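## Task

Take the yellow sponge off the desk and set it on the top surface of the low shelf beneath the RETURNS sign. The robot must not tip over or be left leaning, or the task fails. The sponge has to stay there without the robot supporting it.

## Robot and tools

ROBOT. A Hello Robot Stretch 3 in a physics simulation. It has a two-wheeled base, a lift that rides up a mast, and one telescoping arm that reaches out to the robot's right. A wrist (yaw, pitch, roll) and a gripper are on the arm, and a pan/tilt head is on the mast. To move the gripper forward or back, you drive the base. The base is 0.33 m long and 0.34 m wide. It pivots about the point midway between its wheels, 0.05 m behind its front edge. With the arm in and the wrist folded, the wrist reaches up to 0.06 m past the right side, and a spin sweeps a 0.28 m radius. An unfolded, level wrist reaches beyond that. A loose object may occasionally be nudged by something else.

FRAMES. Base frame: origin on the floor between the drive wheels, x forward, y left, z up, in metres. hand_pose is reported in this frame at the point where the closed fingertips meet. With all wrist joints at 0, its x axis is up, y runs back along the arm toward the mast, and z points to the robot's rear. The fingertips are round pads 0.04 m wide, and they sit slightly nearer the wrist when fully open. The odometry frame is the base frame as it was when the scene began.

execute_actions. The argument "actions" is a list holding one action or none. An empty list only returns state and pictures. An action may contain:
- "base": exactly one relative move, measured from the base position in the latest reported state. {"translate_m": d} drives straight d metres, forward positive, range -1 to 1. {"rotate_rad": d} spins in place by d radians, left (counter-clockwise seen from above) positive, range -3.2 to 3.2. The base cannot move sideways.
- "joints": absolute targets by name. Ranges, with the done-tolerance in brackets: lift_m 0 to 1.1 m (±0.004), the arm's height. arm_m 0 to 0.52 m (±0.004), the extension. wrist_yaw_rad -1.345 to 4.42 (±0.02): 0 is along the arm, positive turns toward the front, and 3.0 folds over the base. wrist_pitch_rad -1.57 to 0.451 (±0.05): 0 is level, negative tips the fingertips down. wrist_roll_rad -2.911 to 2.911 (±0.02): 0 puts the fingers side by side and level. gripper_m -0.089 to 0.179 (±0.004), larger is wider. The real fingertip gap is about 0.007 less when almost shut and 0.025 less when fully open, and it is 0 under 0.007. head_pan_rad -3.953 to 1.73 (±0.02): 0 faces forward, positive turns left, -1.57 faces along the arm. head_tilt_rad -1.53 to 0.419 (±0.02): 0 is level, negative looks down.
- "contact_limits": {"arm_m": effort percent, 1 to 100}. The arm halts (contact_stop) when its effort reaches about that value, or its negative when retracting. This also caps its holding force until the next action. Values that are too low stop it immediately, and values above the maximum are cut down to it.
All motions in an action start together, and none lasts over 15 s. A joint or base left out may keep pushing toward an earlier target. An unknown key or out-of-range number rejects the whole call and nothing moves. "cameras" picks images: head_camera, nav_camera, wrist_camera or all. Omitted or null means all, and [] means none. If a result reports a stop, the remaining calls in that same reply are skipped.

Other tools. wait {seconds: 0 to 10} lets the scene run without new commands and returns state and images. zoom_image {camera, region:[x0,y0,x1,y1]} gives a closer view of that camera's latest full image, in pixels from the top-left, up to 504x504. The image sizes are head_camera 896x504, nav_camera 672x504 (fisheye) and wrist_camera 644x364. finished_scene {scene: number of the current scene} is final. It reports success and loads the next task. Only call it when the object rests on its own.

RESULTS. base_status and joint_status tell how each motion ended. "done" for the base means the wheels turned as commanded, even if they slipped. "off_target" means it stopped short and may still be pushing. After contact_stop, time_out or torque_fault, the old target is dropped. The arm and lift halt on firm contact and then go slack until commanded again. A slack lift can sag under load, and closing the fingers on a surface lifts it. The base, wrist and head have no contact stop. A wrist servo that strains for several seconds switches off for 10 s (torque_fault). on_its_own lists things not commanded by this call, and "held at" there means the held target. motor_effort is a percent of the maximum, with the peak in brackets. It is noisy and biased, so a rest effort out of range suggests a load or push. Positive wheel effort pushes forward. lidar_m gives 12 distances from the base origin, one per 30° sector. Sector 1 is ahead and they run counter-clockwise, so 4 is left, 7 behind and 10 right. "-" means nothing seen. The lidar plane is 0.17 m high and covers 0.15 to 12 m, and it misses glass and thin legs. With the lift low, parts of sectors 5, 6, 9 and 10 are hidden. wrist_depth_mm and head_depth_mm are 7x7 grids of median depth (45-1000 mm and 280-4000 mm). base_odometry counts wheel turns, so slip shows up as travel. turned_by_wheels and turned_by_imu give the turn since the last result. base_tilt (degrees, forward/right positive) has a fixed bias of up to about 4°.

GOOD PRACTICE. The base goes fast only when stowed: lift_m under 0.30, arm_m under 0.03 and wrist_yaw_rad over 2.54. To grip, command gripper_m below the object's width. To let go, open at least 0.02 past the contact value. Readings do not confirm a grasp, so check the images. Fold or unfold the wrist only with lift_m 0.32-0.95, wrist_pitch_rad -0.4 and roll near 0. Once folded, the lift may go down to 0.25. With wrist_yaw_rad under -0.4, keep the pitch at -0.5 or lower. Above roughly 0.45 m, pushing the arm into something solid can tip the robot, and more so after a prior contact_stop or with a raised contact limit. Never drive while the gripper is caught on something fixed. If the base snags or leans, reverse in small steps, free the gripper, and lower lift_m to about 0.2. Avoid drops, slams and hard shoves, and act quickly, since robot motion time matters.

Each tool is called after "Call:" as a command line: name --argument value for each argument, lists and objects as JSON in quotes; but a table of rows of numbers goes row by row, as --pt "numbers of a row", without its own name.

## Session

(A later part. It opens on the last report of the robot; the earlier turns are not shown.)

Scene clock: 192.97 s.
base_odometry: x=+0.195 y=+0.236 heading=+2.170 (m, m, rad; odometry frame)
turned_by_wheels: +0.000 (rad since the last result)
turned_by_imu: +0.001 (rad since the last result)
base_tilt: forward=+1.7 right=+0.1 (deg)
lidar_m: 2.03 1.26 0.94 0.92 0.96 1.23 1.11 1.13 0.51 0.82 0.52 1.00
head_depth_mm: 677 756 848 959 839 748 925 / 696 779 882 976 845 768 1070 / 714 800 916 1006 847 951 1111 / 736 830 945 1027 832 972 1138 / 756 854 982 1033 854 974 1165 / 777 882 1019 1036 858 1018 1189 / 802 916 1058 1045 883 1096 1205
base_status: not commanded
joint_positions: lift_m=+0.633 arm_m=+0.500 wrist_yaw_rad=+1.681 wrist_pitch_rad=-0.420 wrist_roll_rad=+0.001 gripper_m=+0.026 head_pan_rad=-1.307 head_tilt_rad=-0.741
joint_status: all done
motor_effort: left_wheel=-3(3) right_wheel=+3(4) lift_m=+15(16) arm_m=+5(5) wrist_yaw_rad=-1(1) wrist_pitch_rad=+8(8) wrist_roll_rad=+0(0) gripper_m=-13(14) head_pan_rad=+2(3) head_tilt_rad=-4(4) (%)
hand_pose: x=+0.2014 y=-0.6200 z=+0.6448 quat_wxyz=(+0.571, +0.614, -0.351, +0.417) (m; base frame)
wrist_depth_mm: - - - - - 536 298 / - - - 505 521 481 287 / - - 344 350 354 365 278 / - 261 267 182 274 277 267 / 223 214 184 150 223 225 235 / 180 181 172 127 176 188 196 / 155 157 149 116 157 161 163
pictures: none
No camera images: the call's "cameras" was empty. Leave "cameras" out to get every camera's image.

Call:
execute_actions --actions '[{"joints": {"gripper_m": 0.13}}]' --cameras '["wrist_camera"]'

Call:
execute_actions --actions '[{"joints": {"lift_m": 0.72}}]' --cameras '[]'

Call:
execute_actions --actions '[{"joints": {"arm_m": 0.1}}]' --cameras '["head_camera", "nav_camera"]'

Scene clock: 198.93 s.
base_odometry: x=+0.195 y=+0.236 heading=+2.170 (m, m, rad; odometry frame)
turned_by_wheels: +0.000 (rad since the last result)
turned_by_imu: +0.001 (rad since the last result)
base_tilt: forward=+1.7 right=+0.1 (deg)
lidar_m: 2.03 1.26 0.94 0.91 0.96 1.23 1.11 1.13 0.51 0.82 0.53 1.01
head_depth_mm: 679 755 849 954 841 748 924 / 697 782 885 980 844 769 1072 / 715 804 914 999 845 950 1113 / 735 828 946 1027 834 972 1147 / 755 853 980 1032 855 976 1167 / 777 883 1017 1035 860 1020 1188 / 802 914 1060 1046 880 1089 1202
base_status: not commanded
joint_positions: lift_m=+0.633 arm_m=+0.500 wrist_yaw_rad=+1.681 wrist_pitch_rad=-0.420 wrist_roll_rad=+0.001 gripper_m=+0.130 head_pan_rad=-1.307 head_tilt_rad=-0.741
joint_status: all done
motor_effort: left_wheel=-3(3) right_wheel=+4(3) lift_m=+14(15) arm_m=+5(5) wrist_yaw_rad=+0(1) wrist_pitch_rad=+8(8) wrist_roll_rad=+0(0) gripper_m=+1(84) head_pan_rad=+2(1) head_tilt_rad=-4(4) (%)
hand_pose: x=+0.2014 y=-0.6200 z=+0.6448 quat_wxyz=(+0.571, +0.614, -0.351, +0.417) (m; base frame)
wrist_depth_mm: - - - - - 526 297 / - - - 504 520 482 287 / - - 347 352 359 369 277 / - 270 266 192 273 281 265 / 225 221 212 157 222 226 234 / 183 175 177 132 181 195 195 / - 158 150 120 156 162 165
pictures: wrist_camera
camera_calibration (this result's frames):
wrist_camera: T_world_to_cam=[[0.141793, -0.989021, 0.0416078, -0.672204], [-0.561872, -0.115017, -0.819189, 0.6019], [0.814982, 0.0927775, -0.572012, 0.431856], [0, 0, 0, 1]] pos_world=[0.0815498, -0.635662, 0.768066]
Images, in order (width x height): wrist_camera 644x364.

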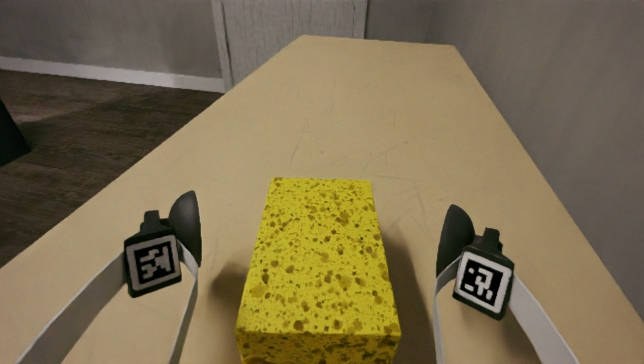

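Scene clock: 200.57 s.
base_odometry: x=+0.195 y=+0.236 heading=+2.170 (m, m, rad; odometry frame)
turned_by_wheels: +0.000 (rad since the last result)
turned_by_imu: +0.000 (rad since the last result)
base_tilt: forward=+1.8 right=+0.1 (deg)
lidar_m: 2.03 1.26 0.94 0.92 0.96 1.23 1.11 1.13 0.51 0.82 0.53 1.00
head_depth_mm: 677 756 825 955 838 750 926 / 697 777 879 956 842 769 1074 / 715 802 906 992 847 946 1107 / 736 829 946 1027 853 969 1142 / 758 854 980 1032 856 975 1164 / 779 885 1022 1037 857 1019 1189 / 802 911 1060 1044 883 1092 1207
base_status: not commanded
joint_positions: lift_m=+0.719 arm_m=+0.500 wrist_yaw_rad=+1.681 wrist_pitch_rad=-0.420 wrist_roll_rad=+0.001 gripper_m=+0.130 head_pan_rad=-1.307 head_tilt_rad=-0.741
joint_status: all done
motor_effort: left_wheel=-3(3) right_wheel=+3(3) lift_m=+39(42) arm_m=+5(5) wrist_yaw_rad=-1(1) wrist_pitch_rad=+8(8) wrist_roll_rad=+0(0) gripper_m=+0(0) head_pan_rad=+3(2) head_tilt_rad=-4(4) (%)
hand_pose: x=+0.2014 y=-0.6200 z=+0.7316 quat_wxyz=(+0.571, +0.614, -0.351, +0.417) (m; base frame)
wrist_depth_mm: - - - - - 536 297 / - - - 775 901 498 287 / - - - 547 553 470 278 / - - 414 420 422 412 268 / - - 338 339 346 362 259 / 962 273 284 234 287 323 250 / 838 243 244 201 249 249 244
pictures: none
No camera images: the call's "cameras" was empty. Leave "cameras" out to get every camera's image.

Scene clock: 204.70 s.
base_odometry: x=+0.195 y=+0.236 heading=+2.170 (m, m, rad; odometry frame)
turned_by_wheels: +0.000 (rad since the last result)
turned_by_imu: +0.001 (rad since the last result)
base_tilt: forward=+1.7 right=+0.1 (deg)
lidar_m: 2.03 1.26 0.94 0.92 0.96 1.23 1.11 1.13 0.51 0.82 0.53 1.00
head_depth_mm: 679 758 856 957 844 - 1066 / 697 778 882 976 844 752 1086 / 715 802 913 996 847 773 1113 / 734 826 947 1025 851 772 1140 / 758 853 981 1034 856 972 1164 / 777 882 1015 1042 855 1017 1185 / 803 915 1061 1043 883 1093 1212
base_status: not commanded
joint_positions: lift_m=+0.719 arm_m=+0.100 wrist_yaw_rad=+1.681 wrist_pitch_rad=-0.420 wrist_roll_rad=+0.001 gripper_m=+0.130 head_pan_rad=-1.307 head_tilt_rad=-0.741
joint_status: all done
motor_effort: left_wheel=-2(2) right_wheel=+4(3) lift_m=+39(40) arm_m=-6(6) wrist_yaw_rad=+0(1) wrist_pitch_rad=+8(8) wrist_roll_rad=+0(0) gripper_m=+0(0) head_pan_rad=+2(2) head_tilt_rad=-4(4) (%)
hand_pose: x=+0.2014 y=-0.2208 z=+0.7316 quat_wxyz=(+0.571, +0.614, -0.351, +0.417) (m; base frame)
wrist_depth_mm: - - - - - - 914 / - - - - - - 846 / - - - - - 612 573 / - - - - - 476 443 / - - - - - 670 354 / 958 948 986 - 956 563 296 / 849 831 845 865 863 518 261
pictures: head_camera (sideways: a quarter turn clockwise sets it upright), nav_camera (sideways: a quarter turn counterclockwise sets it upright)
camera_calibration (this result's frames):
head_camera: T_world_to_cam=[[-0.143216, 0.653311, -0.74342, 0.987427], [0.965425, 0.257541, 0.0403415, -0.0579081], [0.217817, -0.711939, -0.667607, 0.826726], [0, 0, 0, 1]] pos_world=[0.0172462, -0.0416055, 1.28834]
nav_camera: T_world_to_cam=[[0.145944, -0.662117, 0.735052, -0.912783], [-0.978814, -0.204503, 0.0101322, 0.0451056], [0.143611, -0.720957, -0.677935, 0.842016], [0, 0, 0, 1]] pos_world=[0.0564426, 0.0119125, 1.24132]
Images, in order (width x height): head_camera 896x504, nav_camera 672x504.

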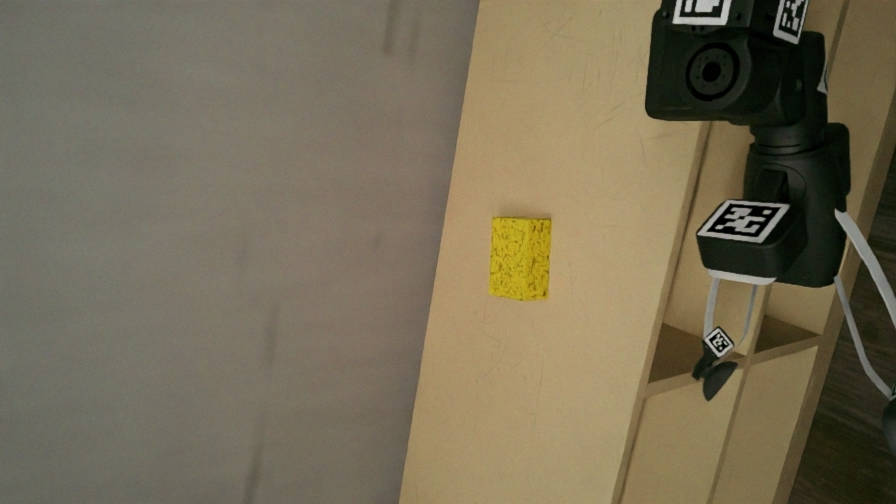

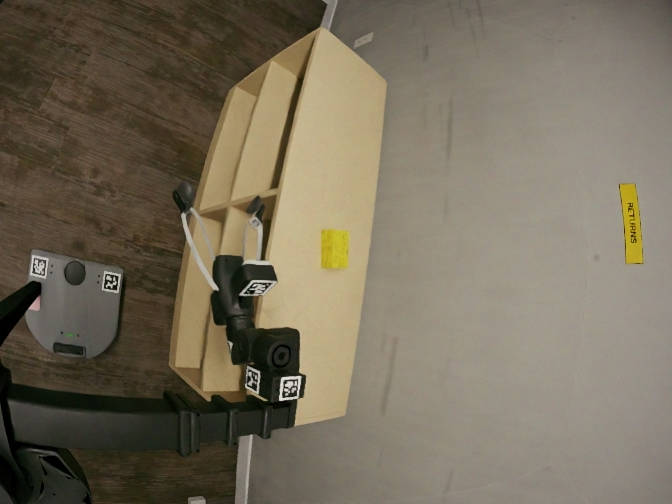

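The sponge is on top of the shelf under RETURNS.

Call:
finished_scene --scene 2

The scene is finished: the task was done.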